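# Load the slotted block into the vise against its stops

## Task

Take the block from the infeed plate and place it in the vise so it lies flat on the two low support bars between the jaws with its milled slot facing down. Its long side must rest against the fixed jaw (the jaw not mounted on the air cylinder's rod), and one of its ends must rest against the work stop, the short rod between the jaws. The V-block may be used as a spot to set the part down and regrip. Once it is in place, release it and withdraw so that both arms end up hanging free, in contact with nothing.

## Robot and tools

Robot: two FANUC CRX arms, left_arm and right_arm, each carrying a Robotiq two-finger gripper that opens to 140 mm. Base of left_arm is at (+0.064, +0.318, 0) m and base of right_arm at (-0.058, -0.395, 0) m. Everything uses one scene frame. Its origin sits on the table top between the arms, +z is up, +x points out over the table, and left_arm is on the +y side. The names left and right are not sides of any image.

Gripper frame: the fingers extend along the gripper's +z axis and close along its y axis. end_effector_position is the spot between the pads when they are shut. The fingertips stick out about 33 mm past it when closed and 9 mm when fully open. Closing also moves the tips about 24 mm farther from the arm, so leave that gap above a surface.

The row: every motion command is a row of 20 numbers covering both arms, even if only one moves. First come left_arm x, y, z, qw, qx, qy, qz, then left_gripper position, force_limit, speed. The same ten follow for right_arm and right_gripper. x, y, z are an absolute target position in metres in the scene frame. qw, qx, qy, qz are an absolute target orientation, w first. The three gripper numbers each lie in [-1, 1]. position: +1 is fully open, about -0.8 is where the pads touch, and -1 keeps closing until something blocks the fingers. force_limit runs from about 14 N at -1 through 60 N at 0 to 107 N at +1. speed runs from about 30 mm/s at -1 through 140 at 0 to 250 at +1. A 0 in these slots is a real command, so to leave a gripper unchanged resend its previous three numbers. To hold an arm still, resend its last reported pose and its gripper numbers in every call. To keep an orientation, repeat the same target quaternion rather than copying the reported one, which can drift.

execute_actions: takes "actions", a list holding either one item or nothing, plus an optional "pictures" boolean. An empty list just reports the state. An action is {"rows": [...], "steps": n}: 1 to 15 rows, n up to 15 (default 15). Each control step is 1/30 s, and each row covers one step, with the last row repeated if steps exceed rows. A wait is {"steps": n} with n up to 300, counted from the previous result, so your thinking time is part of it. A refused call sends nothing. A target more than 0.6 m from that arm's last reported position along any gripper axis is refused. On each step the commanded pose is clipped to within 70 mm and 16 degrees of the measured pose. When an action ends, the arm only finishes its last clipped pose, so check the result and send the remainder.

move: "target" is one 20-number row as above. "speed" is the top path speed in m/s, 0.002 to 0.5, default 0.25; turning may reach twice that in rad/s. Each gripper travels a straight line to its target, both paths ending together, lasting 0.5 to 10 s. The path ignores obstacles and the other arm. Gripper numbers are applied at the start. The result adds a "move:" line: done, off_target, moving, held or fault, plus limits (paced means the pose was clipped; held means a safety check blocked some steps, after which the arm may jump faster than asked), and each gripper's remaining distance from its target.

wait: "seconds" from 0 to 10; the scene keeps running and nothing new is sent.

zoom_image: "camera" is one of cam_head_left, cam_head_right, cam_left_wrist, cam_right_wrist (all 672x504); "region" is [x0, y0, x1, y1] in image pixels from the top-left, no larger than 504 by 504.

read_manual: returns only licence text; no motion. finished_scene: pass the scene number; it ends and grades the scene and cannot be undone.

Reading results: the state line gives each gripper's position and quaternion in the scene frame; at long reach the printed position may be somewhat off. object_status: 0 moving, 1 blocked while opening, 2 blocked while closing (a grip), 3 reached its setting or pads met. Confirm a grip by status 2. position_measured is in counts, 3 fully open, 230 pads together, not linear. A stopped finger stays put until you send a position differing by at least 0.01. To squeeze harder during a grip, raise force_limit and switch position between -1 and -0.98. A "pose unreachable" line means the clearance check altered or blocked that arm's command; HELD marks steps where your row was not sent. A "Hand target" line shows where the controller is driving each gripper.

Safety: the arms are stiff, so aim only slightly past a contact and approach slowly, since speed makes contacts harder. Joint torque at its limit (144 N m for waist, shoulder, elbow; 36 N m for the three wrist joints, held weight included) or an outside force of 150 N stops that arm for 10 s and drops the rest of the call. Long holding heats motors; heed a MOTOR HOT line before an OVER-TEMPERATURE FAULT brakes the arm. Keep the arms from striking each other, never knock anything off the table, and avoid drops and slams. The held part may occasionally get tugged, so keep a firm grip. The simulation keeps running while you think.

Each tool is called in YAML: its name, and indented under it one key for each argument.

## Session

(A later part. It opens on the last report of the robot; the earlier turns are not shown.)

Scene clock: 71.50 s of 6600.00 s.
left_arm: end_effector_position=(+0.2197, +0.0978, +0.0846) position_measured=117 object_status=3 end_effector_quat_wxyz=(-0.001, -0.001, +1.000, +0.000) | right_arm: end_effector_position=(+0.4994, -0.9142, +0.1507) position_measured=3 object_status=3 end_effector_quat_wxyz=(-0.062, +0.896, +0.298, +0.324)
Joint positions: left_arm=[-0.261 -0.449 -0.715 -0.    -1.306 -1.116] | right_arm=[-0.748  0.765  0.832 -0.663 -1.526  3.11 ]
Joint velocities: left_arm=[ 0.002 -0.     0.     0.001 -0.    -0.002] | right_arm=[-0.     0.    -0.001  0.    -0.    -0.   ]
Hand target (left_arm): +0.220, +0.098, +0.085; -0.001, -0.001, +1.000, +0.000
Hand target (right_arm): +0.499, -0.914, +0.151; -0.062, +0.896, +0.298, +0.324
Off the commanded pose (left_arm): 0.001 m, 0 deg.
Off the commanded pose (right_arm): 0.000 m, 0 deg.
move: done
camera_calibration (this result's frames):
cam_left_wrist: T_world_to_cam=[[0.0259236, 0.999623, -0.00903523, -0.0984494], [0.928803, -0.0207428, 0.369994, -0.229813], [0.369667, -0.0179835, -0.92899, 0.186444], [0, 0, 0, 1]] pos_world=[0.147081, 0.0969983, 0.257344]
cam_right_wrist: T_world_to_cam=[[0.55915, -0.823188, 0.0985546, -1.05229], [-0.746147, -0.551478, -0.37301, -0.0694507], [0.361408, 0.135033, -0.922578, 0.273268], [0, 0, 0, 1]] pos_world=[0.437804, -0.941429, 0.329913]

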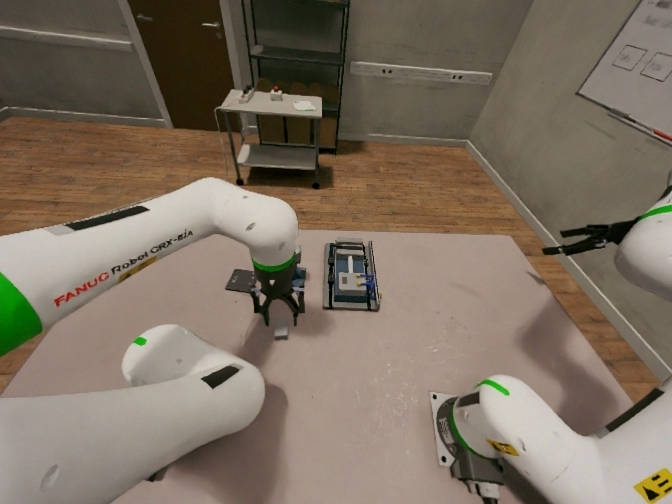

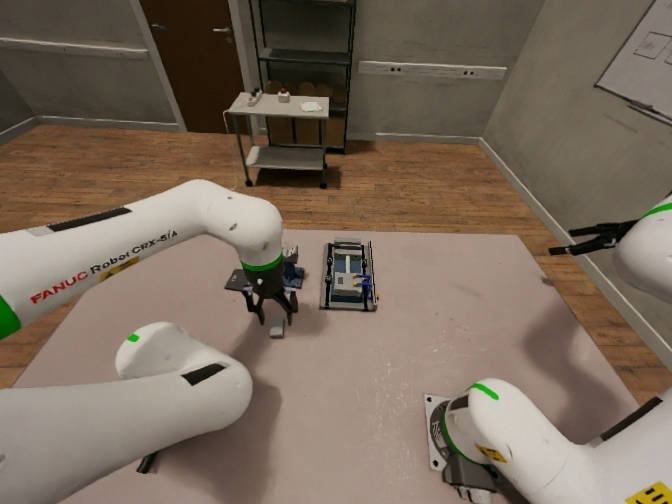

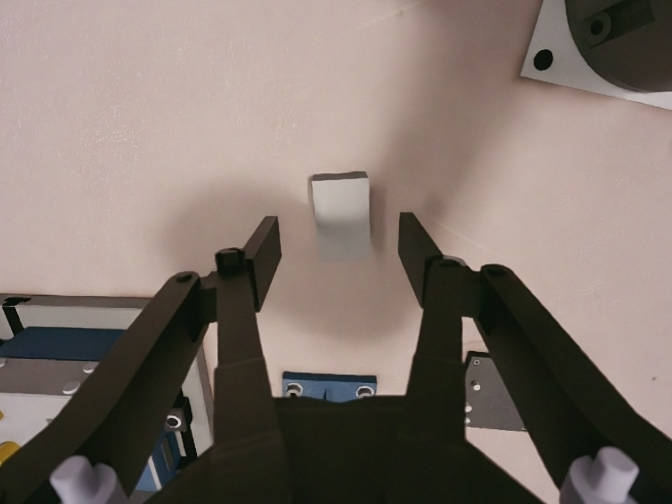

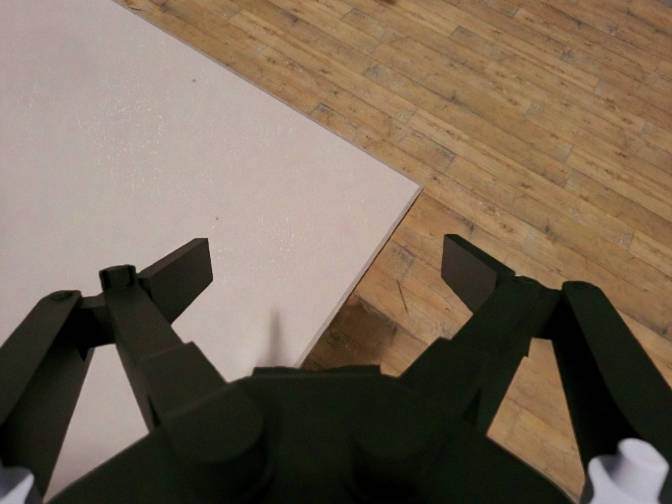

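move:
  target: [0.216,0.0995,0.049,0,0,1,0,0.1,0.3,0,0.4994,-0.9142,0.1507,-0.062,0.896,0.298,0.324,1,0,0]
  speed: 0.1

move:
  target: [0.216,0.0995,0.049,0,0,1,0,-1,0.3,-0.3,0.4994,-0.9142,0.1507,-0.062,0.896,0.298,0.324,1,0,0]

move:
  target: [0.28,0.0,0.2,0,0.383,0.924,0,-1,0.3,-0.3,0.4994,-0.9142,0.1507,-0.062,0.896,0.298,0.324,1,0,0]

move:
  target: [0.509,-0.139,0.19,0,0.707,0.707,0,-1,0.3,-0.3,0.4994,-0.9142,0.1507,-0.062,0.896,0.298,0.324,1,0,0]

Scene clock: 82.50 s of 6600.00 s.
left_arm: end_effector_position=(+0.2160, +0.0995, +0.0491) position_measured=117 object_status=3 end_effector_quat_wxyz=(-0.000, +0.000, +1.000, -0.000) | right_arm: end_effector_position=(+0.4994, -0.9142, +0.1507) position_measured=3 object_status=3 end_effector_quat_wxyz=(-0.062, +0.896, +0.298, +0.324)
Joint positions: left_arm=[-0.261 -0.427 -0.79   0.    -1.208 -1.117] | right_arm=[-0.748  0.765  0.832 -0.663 -1.526  3.11 ]
Joint velocities: left_arm=[-0.002  0.    -0.001 -0.     0.    -0.   ] | right_arm=[ 0.    -0.    -0.002  0.     0.     0.   ]
Hand target (left_arm): +0.216, +0.100, +0.049; -0.000, +0.000, +1.000, -0.000
Hand target (right_arm): +0.499, -0.914, +0.151; -0.062, +0.896, +0.298, +0.324
Off the commanded pose (left_arm): 0.000 m, 0 deg.
Off the commanded pose (right_arm): 0.000 m, 0 deg.
After step 90, 7.23 s passed at rest.
move: done
camera_calibration (this result's frames):
cam_left_wrist: T_world_to_cam=[[0.0272102, 0.999579, -0.010035, -0.100629], [0.928323, -0.0215445, 0.371149, -0.213003], [0.370777, -0.0194148, -0.928519, 0.154705], [0, 0, 0, 1]] pos_world=[0.143112, 0.0990008, 0.221693]
cam_right_wrist: T_world_to_cam=[[0.55915, -0.823188, 0.0985546, -1.05229], [-0.746147, -0.551478, -0.37301, -0.0694506], [0.361408, 0.135033, -0.922578, 0.273269], [0, 0, 0, 1]] pos_world=[0.437804, -0.941429, 0.329913]

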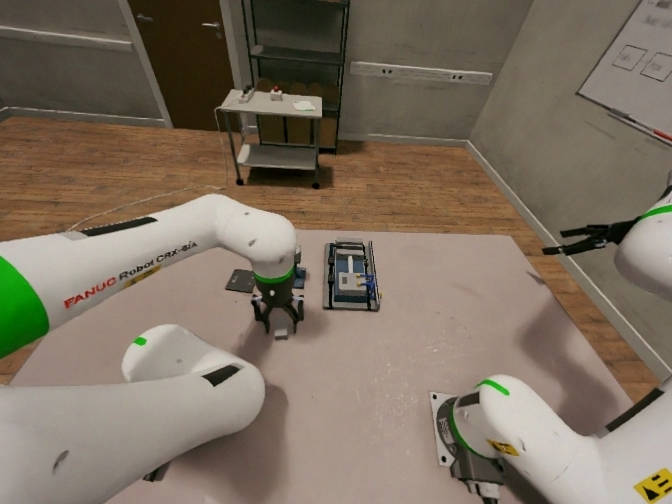

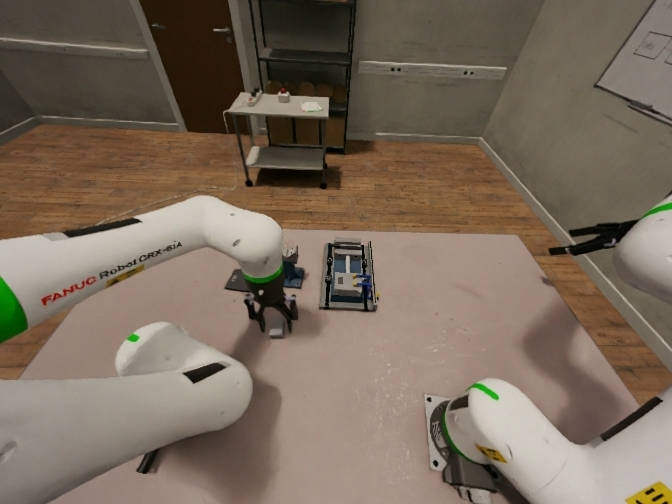

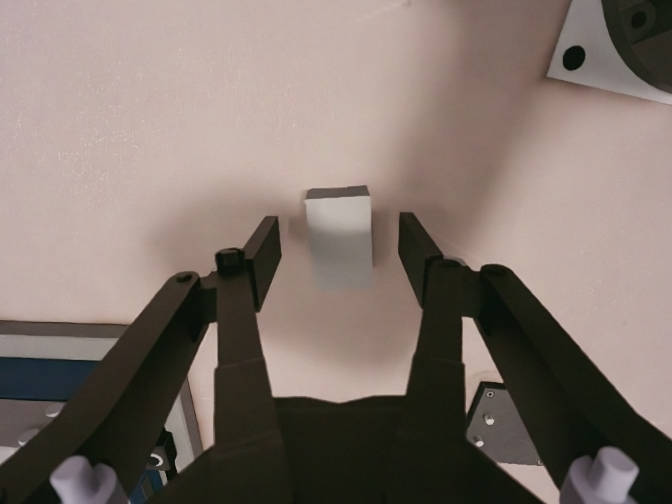

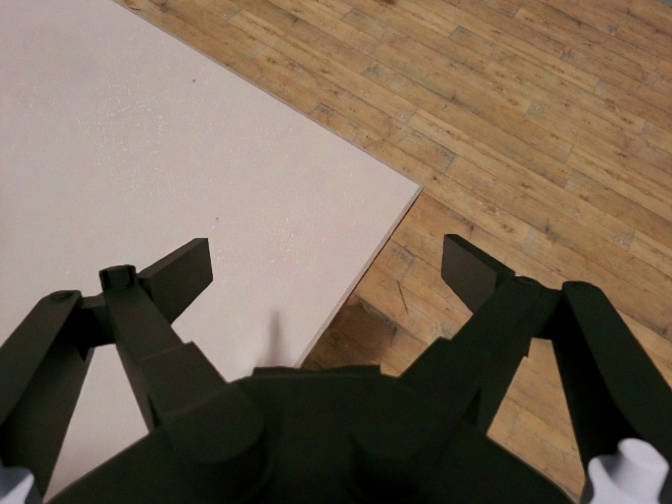

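Scene clock: 83.20 s of 6600.00 s.
left_arm: end_effector_position=(+0.2160, +0.0995, +0.0490) position_measured=179 object_status=2 end_effector_quat_wxyz=(+0.000, +0.000, +1.000, -0.000) | right_arm: end_effector_position=(+0.4994, -0.9142, +0.1507) position_measured=3 object_status=3 end_effector_quat_wxyz=(-0.062, +0.896, +0.298, +0.324)
Joint positions: left_arm=[-0.261 -0.427 -0.79   0.    -1.208 -1.117] | right_arm=[-0.748  0.765  0.832 -0.663 -1.526  3.11 ]
Joint velocities: left_arm=[ 0.     0.001 -0.001 -0.    -0.     0.002] | right_arm=[ 0.     0.     0.002 -0.    -0.    -0.   ]
Hand target (left_arm): +0.216, +0.100, +0.049; -0.000, +0.000, +1.000, -0.000
Hand target (right_arm): +0.499, -0.914, +0.151; -0.062, +0.896, +0.298, +0.324
Off the commanded pose (left_arm): 0.000 m, 0 deg.
Off the commanded pose (right_arm): 0.000 m, 0 deg.
move: done
camera_calibration (this result's frames):
cam_left_wrist: T_world_to_cam=[[0.0272589, 0.999578, -0.0100298, -0.100576], [0.92831, -0.021591, 0.37118, -0.213018], [0.370806, -0.0194287, -0.928507, 0.15466], [0, 0, 0, 1]] pos_world=[0.14314, 0.0989393, 0.221662]
cam_right_wrist: T_world_to_cam=[[0.55915, -0.823188, 0.0985543, -1.05229], [-0.746147, -0.551478, -0.37301, -0.0694505], [0.361408, 0.135033, -0.922578, 0.273269], [0, 0, 0, 1]] pos_world=[0.437804, -0.941429, 0.329913]

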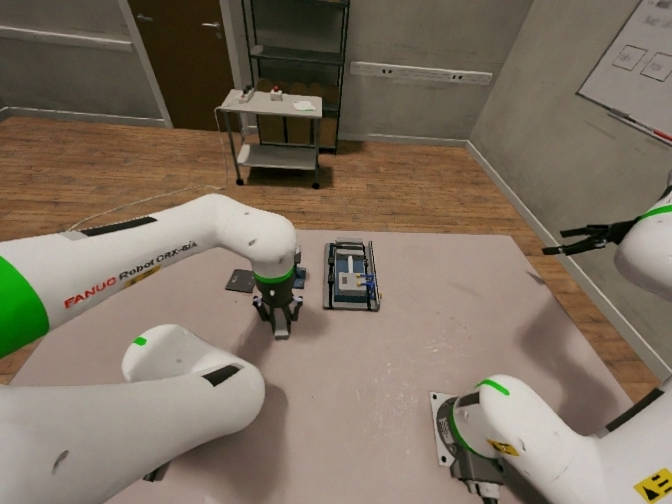

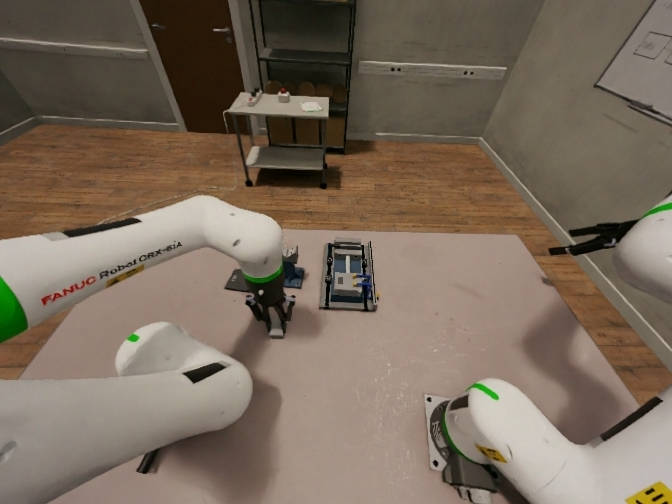

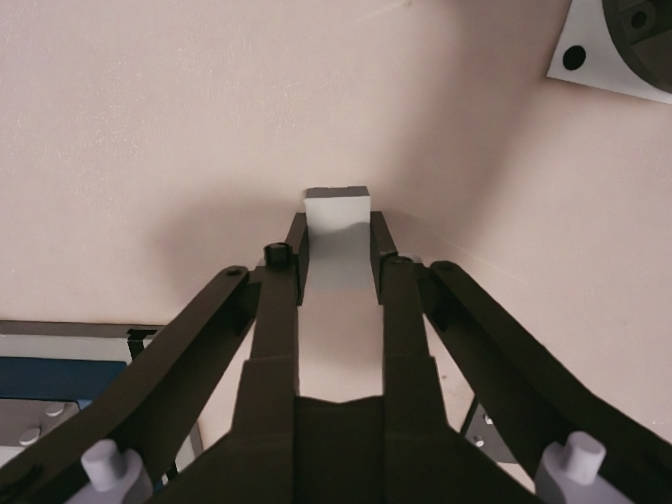

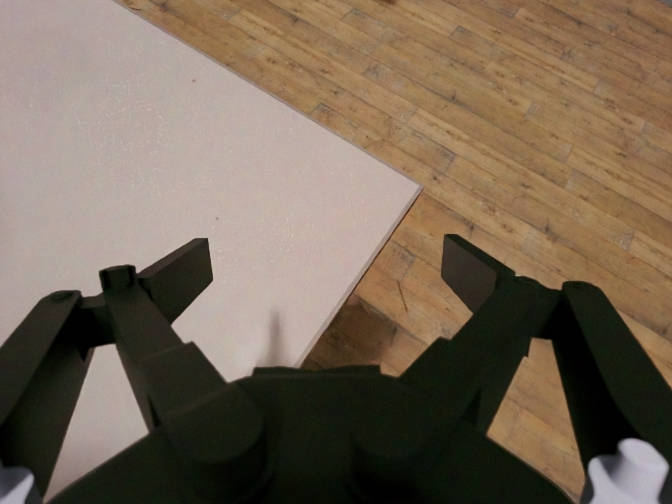

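Scene clock: 85.17 s of 6600.00 s.
left_arm: end_effector_position=(+0.2803, -0.0000, +0.2001) position_measured=179 object_status=2 end_effector_quat_wxyz=(+0.000, +0.383, +0.924, -0.000) | right_arm: end_effector_position=(+0.4994, -0.9142, +0.1507) position_measured=3 object_status=3 end_effector_quat_wxyz=(-0.062, +0.896, +0.298, +0.324)
Joint positions: left_arm=[-0.437 -0.164 -0.24   0.    -1.494 -1.727] | right_arm=[-0.748  0.765  0.832 -0.663 -1.526  3.11 ]
Joint velocities: left_arm=[ 0.    -0.     0.001  0.    -0.001 -0.   ] | right_arm=[ 0.     0.001  0.001  0.     0.    -0.   ]
Hand target (left_arm): +0.280, -0.000, +0.200; +0.000, +0.383, +0.924, -0.000
Hand target (right_arm): +0.499, -0.914, +0.151; -0.062, +0.896, +0.298, +0.324
Off the commanded pose (left_arm): 0.000 m, 0 deg.
Off the commanded pose (right_arm): 0.000 m, 0 deg.
move: done
camera_calibration (this result's frames):
cam_left_wrist: T_world_to_cam=[[0.726093, 0.687523, -0.0100203, -0.197219], [0.641081, -0.671633, 0.371382, -0.250458], [0.248603, -0.276082, -0.928426, 0.303422], [0, 0, 0, 1]] pos_world=[0.228331, 0.0511457, 0.372744]
cam_right_wrist: T_world_to_cam=[[0.559151, -0.823188, 0.0985546, -1.05229], [-0.746147, -0.551479, -0.37301, -0.0694508], [0.361408, 0.135033, -0.922578, 0.273269], [0, 0, 0, 1]] pos_world=[0.437804, -0.941429, 0.329913]

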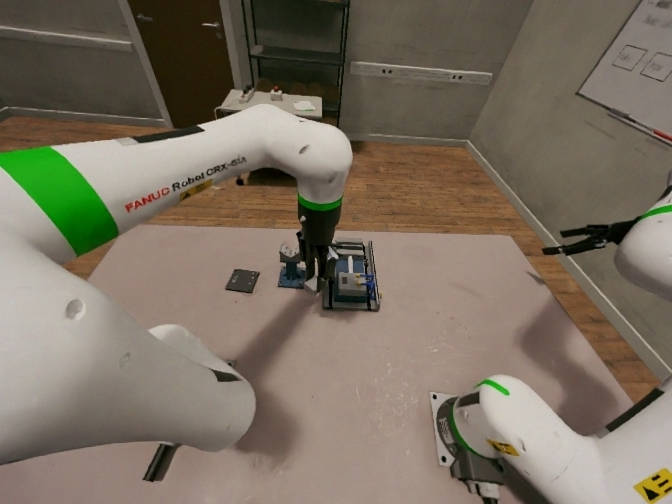

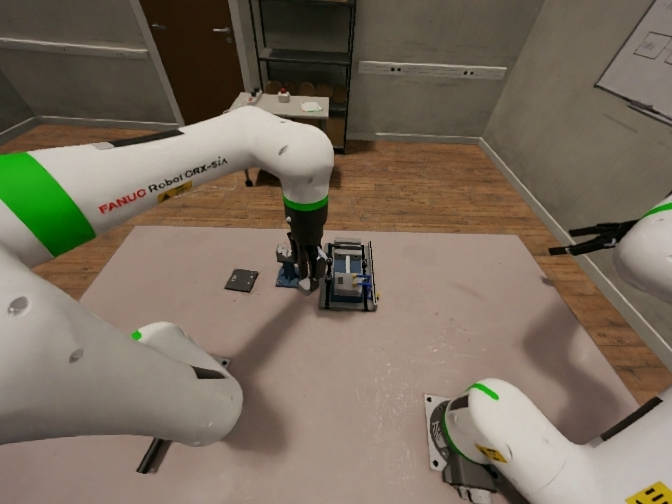

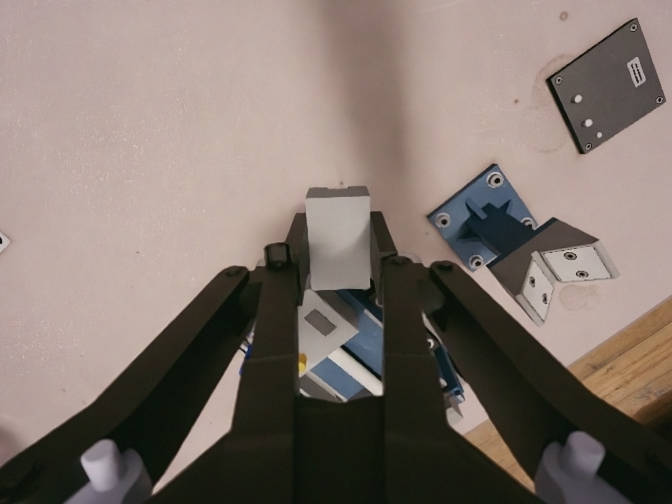

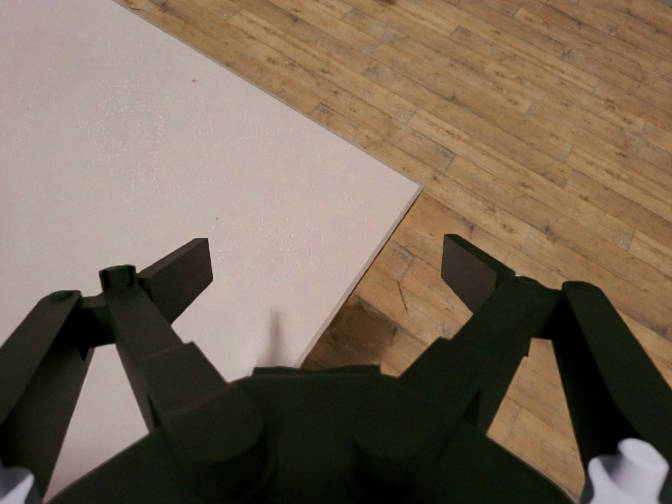

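Scene clock: 87.17 s of 6600.00 s.
left_arm: end_effector_position=(+0.5091, -0.1390, +0.1905) position_measured=179 object_status=2 end_effector_quat_wxyz=(+0.000, +0.707, +0.707, +0.000) | right_arm: end_effector_position=(+0.4994, -0.9142, +0.1507) position_measured=3 object_status=3 end_effector_quat_wxyz=(-0.062, +0.896, +0.298, +0.324)
Joint positions: left_arm=[-0.401  0.495  0.497 -0.    -1.573 -2.548] | right_arm=[-0.748  0.765  0.832 -0.663 -1.526  3.11 ]
Joint velocities: left_arm=[-0.002  0.001  0.001 -0.    -0.002 -0.   ] | right_arm=[ 0.001 -0.001  0.    -0.     0.    -0.001]
Hand target (left_arm): +0.509, -0.139, +0.190; -0.000, +0.707, +0.707, +0.000
Hand target (right_arm): +0.499, -0.914, +0.151; -0.062, +0.896, +0.298, +0.324
Off the commanded pose (left_arm): 0.001 m, 0 deg.
Off the commanded pose (right_arm): 0.000 m, 0 deg.
move: done
camera_calibration (this result's frames):
cam_left_wrist: T_world_to_cam=[[0.999587, -0.0269588, -0.0099054, -0.506533], [-0.021359, -0.928327, 0.37115, -0.185346], [-0.0192012, -0.370786, -0.92852, 0.322419], [0, 0, 0, 1]] pos_world=[0.508556, -0.066169, 0.363146]
cam_right_wrist: T_world_to_cam=[[0.55915, -0.823188, 0.0985545, -1.05229], [-0.746147, -0.551478, -0.37301, -0.0694506], [0.361408, 0.135033, -0.922578, 0.273269], [0, 0, 0, 1]] pos_world=[0.437804, -0.941429, 0.329913]

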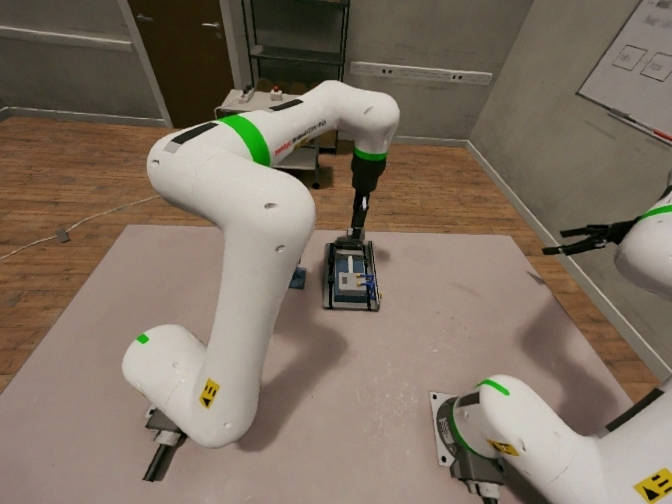

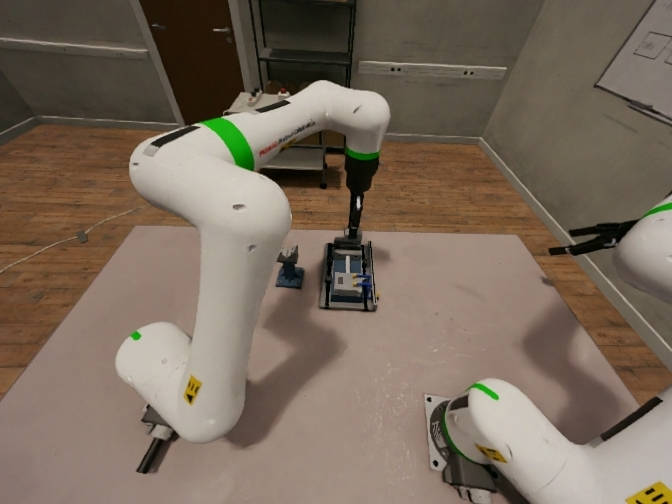

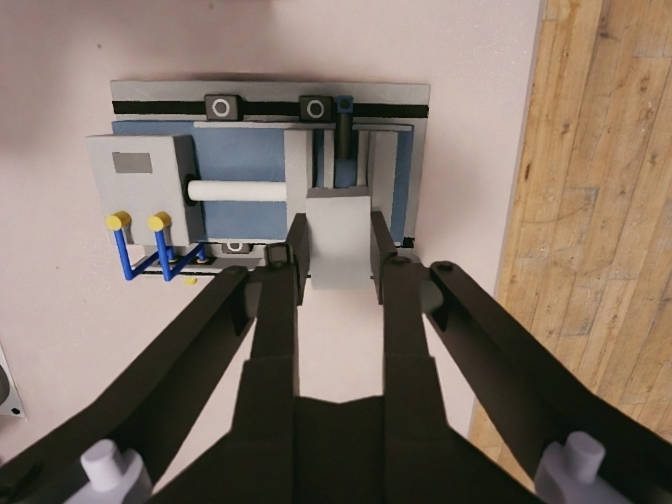

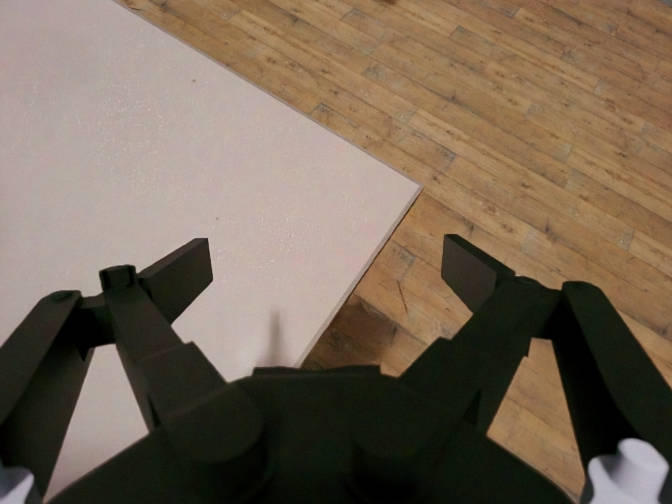

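move:
  target: [0.509,-0.136,0.152,0,0.72,0.694,0,-1,0.3,-0.3,0.4994,-0.9142,0.1507,-0.062,0.896,0.298,0.324,1,0,0]
  speed: 0.08

zoom_image:
  camera: "cam_left_wrist"
  region: [240,80,440,300]

Scene clock: 92.33 s of 6600.00 s.
left_arm: end_effector_position=(+0.5090, -0.1360, +0.1521) position_measured=179 object_status=2 end_effector_quat_wxyz=(+0.000, +0.720, +0.694, +0.000) | right_arm: end_effector_position=(+0.4994, -0.9142, +0.1507) position_measured=3 object_status=3 end_effector_quat_wxyz=(-0.062, +0.896, +0.298, +0.324)
Joint positions: left_arm=[-0.397  0.493  0.405 -0.    -1.483 -2.589] | right_arm=[-0.748  0.765  0.832 -0.663 -1.526  3.11 ]
Joint velocities: left_arm=[ 0.     0.     0.001  0.001 -0.001  0.   ] | right_arm=[ 0.    -0.002 -0.     0.    -0.    -0.   ]
Hand target (left_arm): +0.509, -0.136, +0.152; -0.000, +0.720, +0.694, -0.000
Hand target (right_arm): +0.499, -0.914, +0.151; -0.062, +0.896, +0.298, +0.324
Off the commanded pose (left_arm): 0.000 m, 0 deg.
Off the commanded pose (right_arm): 0.000 m, 0 deg.
After step 90, 1.37 s passed at rest.
move: done
camera_calibration (this result's frames):
cam_left_wrist: T_world_to_cam=[[0.9979, -0.064028, -0.00982436, -0.510838], [-0.0558166, -0.926877, 0.371192, -0.150513], [-0.0328727, -0.369864, -0.928504, 0.294962], [0, 0, 0, 1]] pos_world=[0.51106, -0.0631189, 0.324724]
cam_right_wrist: T_world_to_cam=[[0.559151, -0.823187, 0.0985546, -1.05229], [-0.746148, -0.551479, -0.373008, -0.0694519], [0.361406, 0.135031, -0.922579, 0.273268], [0, 0, 0, 1]] pos_world=[0.437804, -0.941429, 0.329913]

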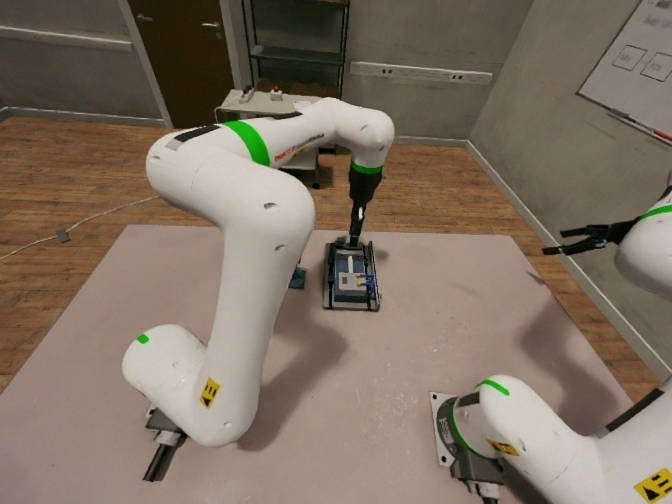

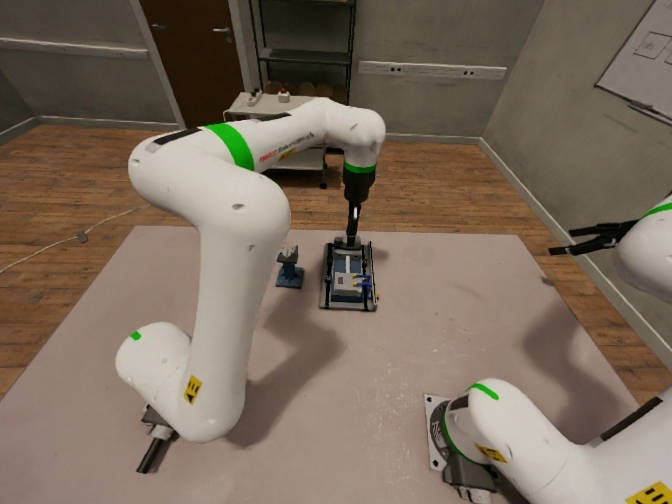

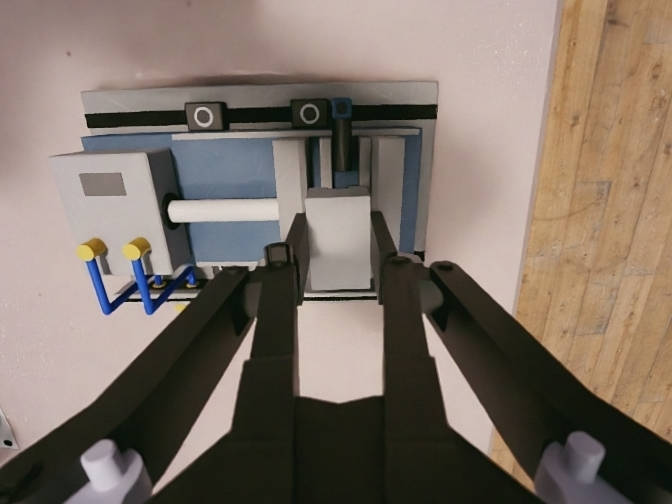

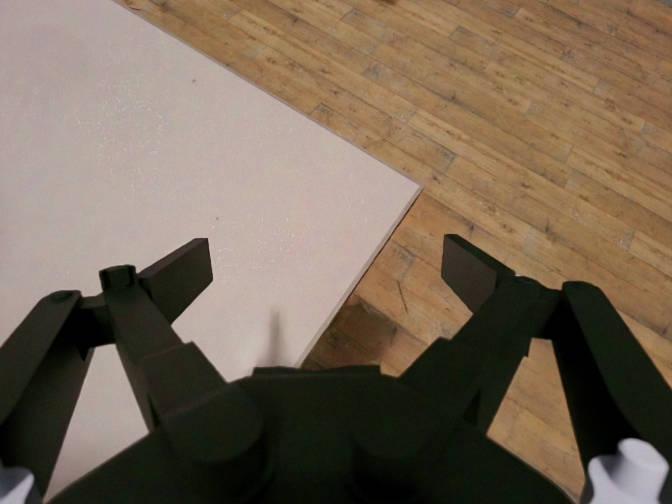

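Region (240, 80, 440, 300) of cam_left_wrist's 672x504 image, scaled by 2.291, with more detail than that image has; it fills the left 458 columns of this view, and the rest is white.

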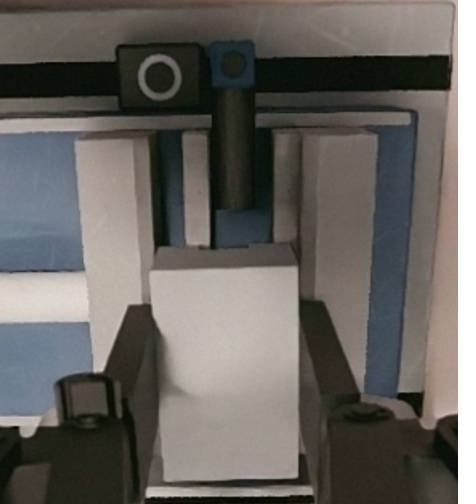

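Looks aligned; slot on the bottom.

move:
  target: [0.5105,-0.136,0.133,0,0.72,0.694,0,-1,0.3,-0.3,0.4994,-0.9142,0.1507,-0.062,0.896,0.298,0.324,1,0,0]
  speed: 0.015

zoom_image:
  camera: "cam_left_wrist"
  region: [240,80,440,300]

Scene clock: 97.70 s of 6600.00 s.
left_arm: end_effector_position=(+0.5105, -0.1360, +0.1330) position_measured=179 object_status=2 end_effector_quat_wxyz=(+0.000, +0.720, +0.694, -0.000) | right_arm: end_effector_position=(+0.4994, -0.9142, +0.1507) position_measured=3 object_status=3 end_effector_quat_wxyz=(-0.062, +0.896, +0.298, +0.324)
Joint positions: left_arm=[-0.396  0.501  0.373  0.    -1.442 -2.59 ] | right_arm=[-0.748  0.765  0.832 -0.663 -1.526  3.11 ]
Joint velocities: left_arm=[ 0.     0.     0.    -0.     0.001 -0.   ] | right_arm=[ 0.     0.001  0.    -0.    -0.001  0.   ]
Hand target (left_arm): +0.510, -0.136, +0.133; -0.000, +0.720, +0.694, -0.000
Hand target (right_arm): +0.499, -0.914, +0.151; -0.062, +0.896, +0.298, +0.324
Off the commanded pose (left_arm): 0.000 m, 0 deg.
Off the commanded pose (right_arm): 0.000 m, 0 deg.
After step 90, 0.87 s passed at rest.
move: done
camera_calibration (this result's frames):
cam_left_wrist: T_world_to_cam=[[0.997903, -0.0639591, -0.00996282, -0.512519], [-0.0557022, -0.926894, 0.371167, -0.143435], [-0.0329739, -0.369833, -0.928513, 0.277352], [0, 0, 0, 1]] pos_world=[0.5126, -0.0631556, 0.305657]
cam_right_wrist: T_world_to_cam=[[0.55915, -0.823188, 0.0985547, -1.05229], [-0.746148, -0.551479, -0.373008, -0.0694517], [0.361406, 0.135031, -0.922579, 0.273268], [0, 0, 0, 1]] pos_world=[0.437804, -0.941429, 0.329913]

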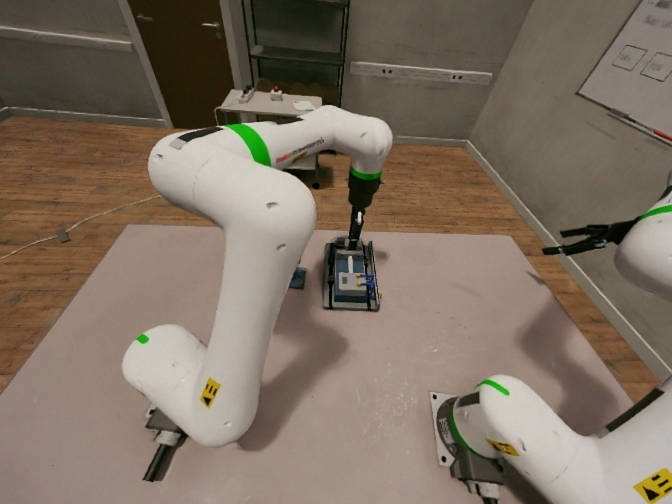

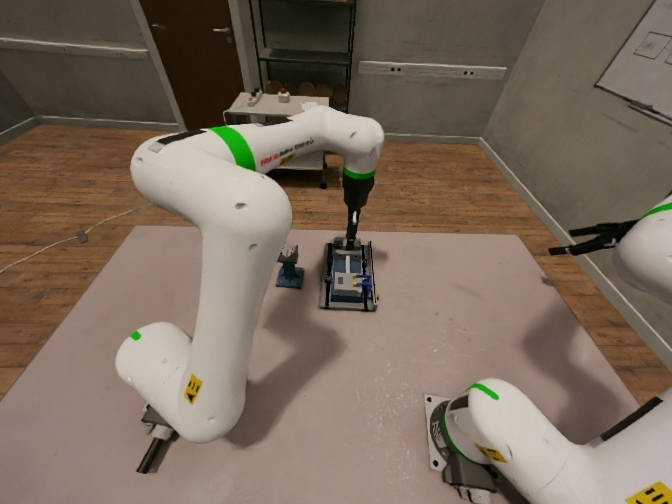

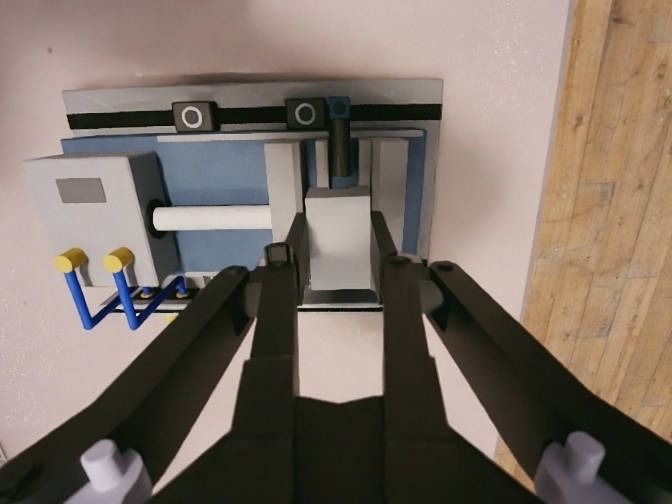

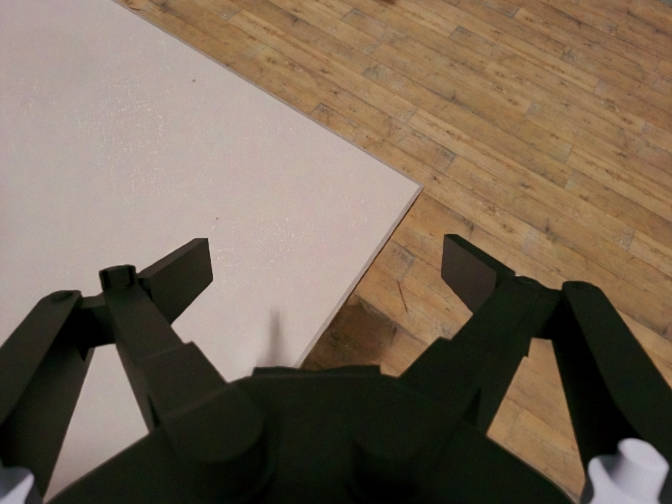

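Region (240, 80, 440, 300) of cam_left_wrist's 672x504 image, scaled by 2.291, with more detail than that image has; it fills the left 458 columns of this view, and the rest is white.

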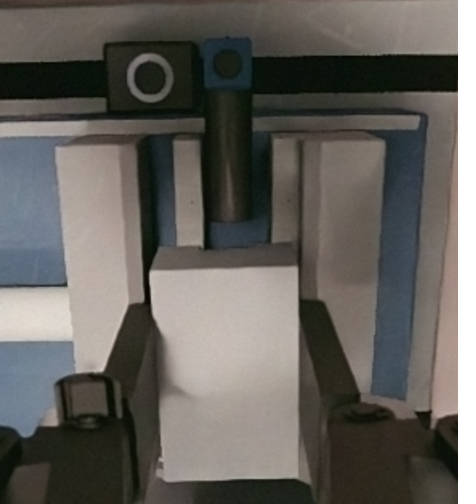

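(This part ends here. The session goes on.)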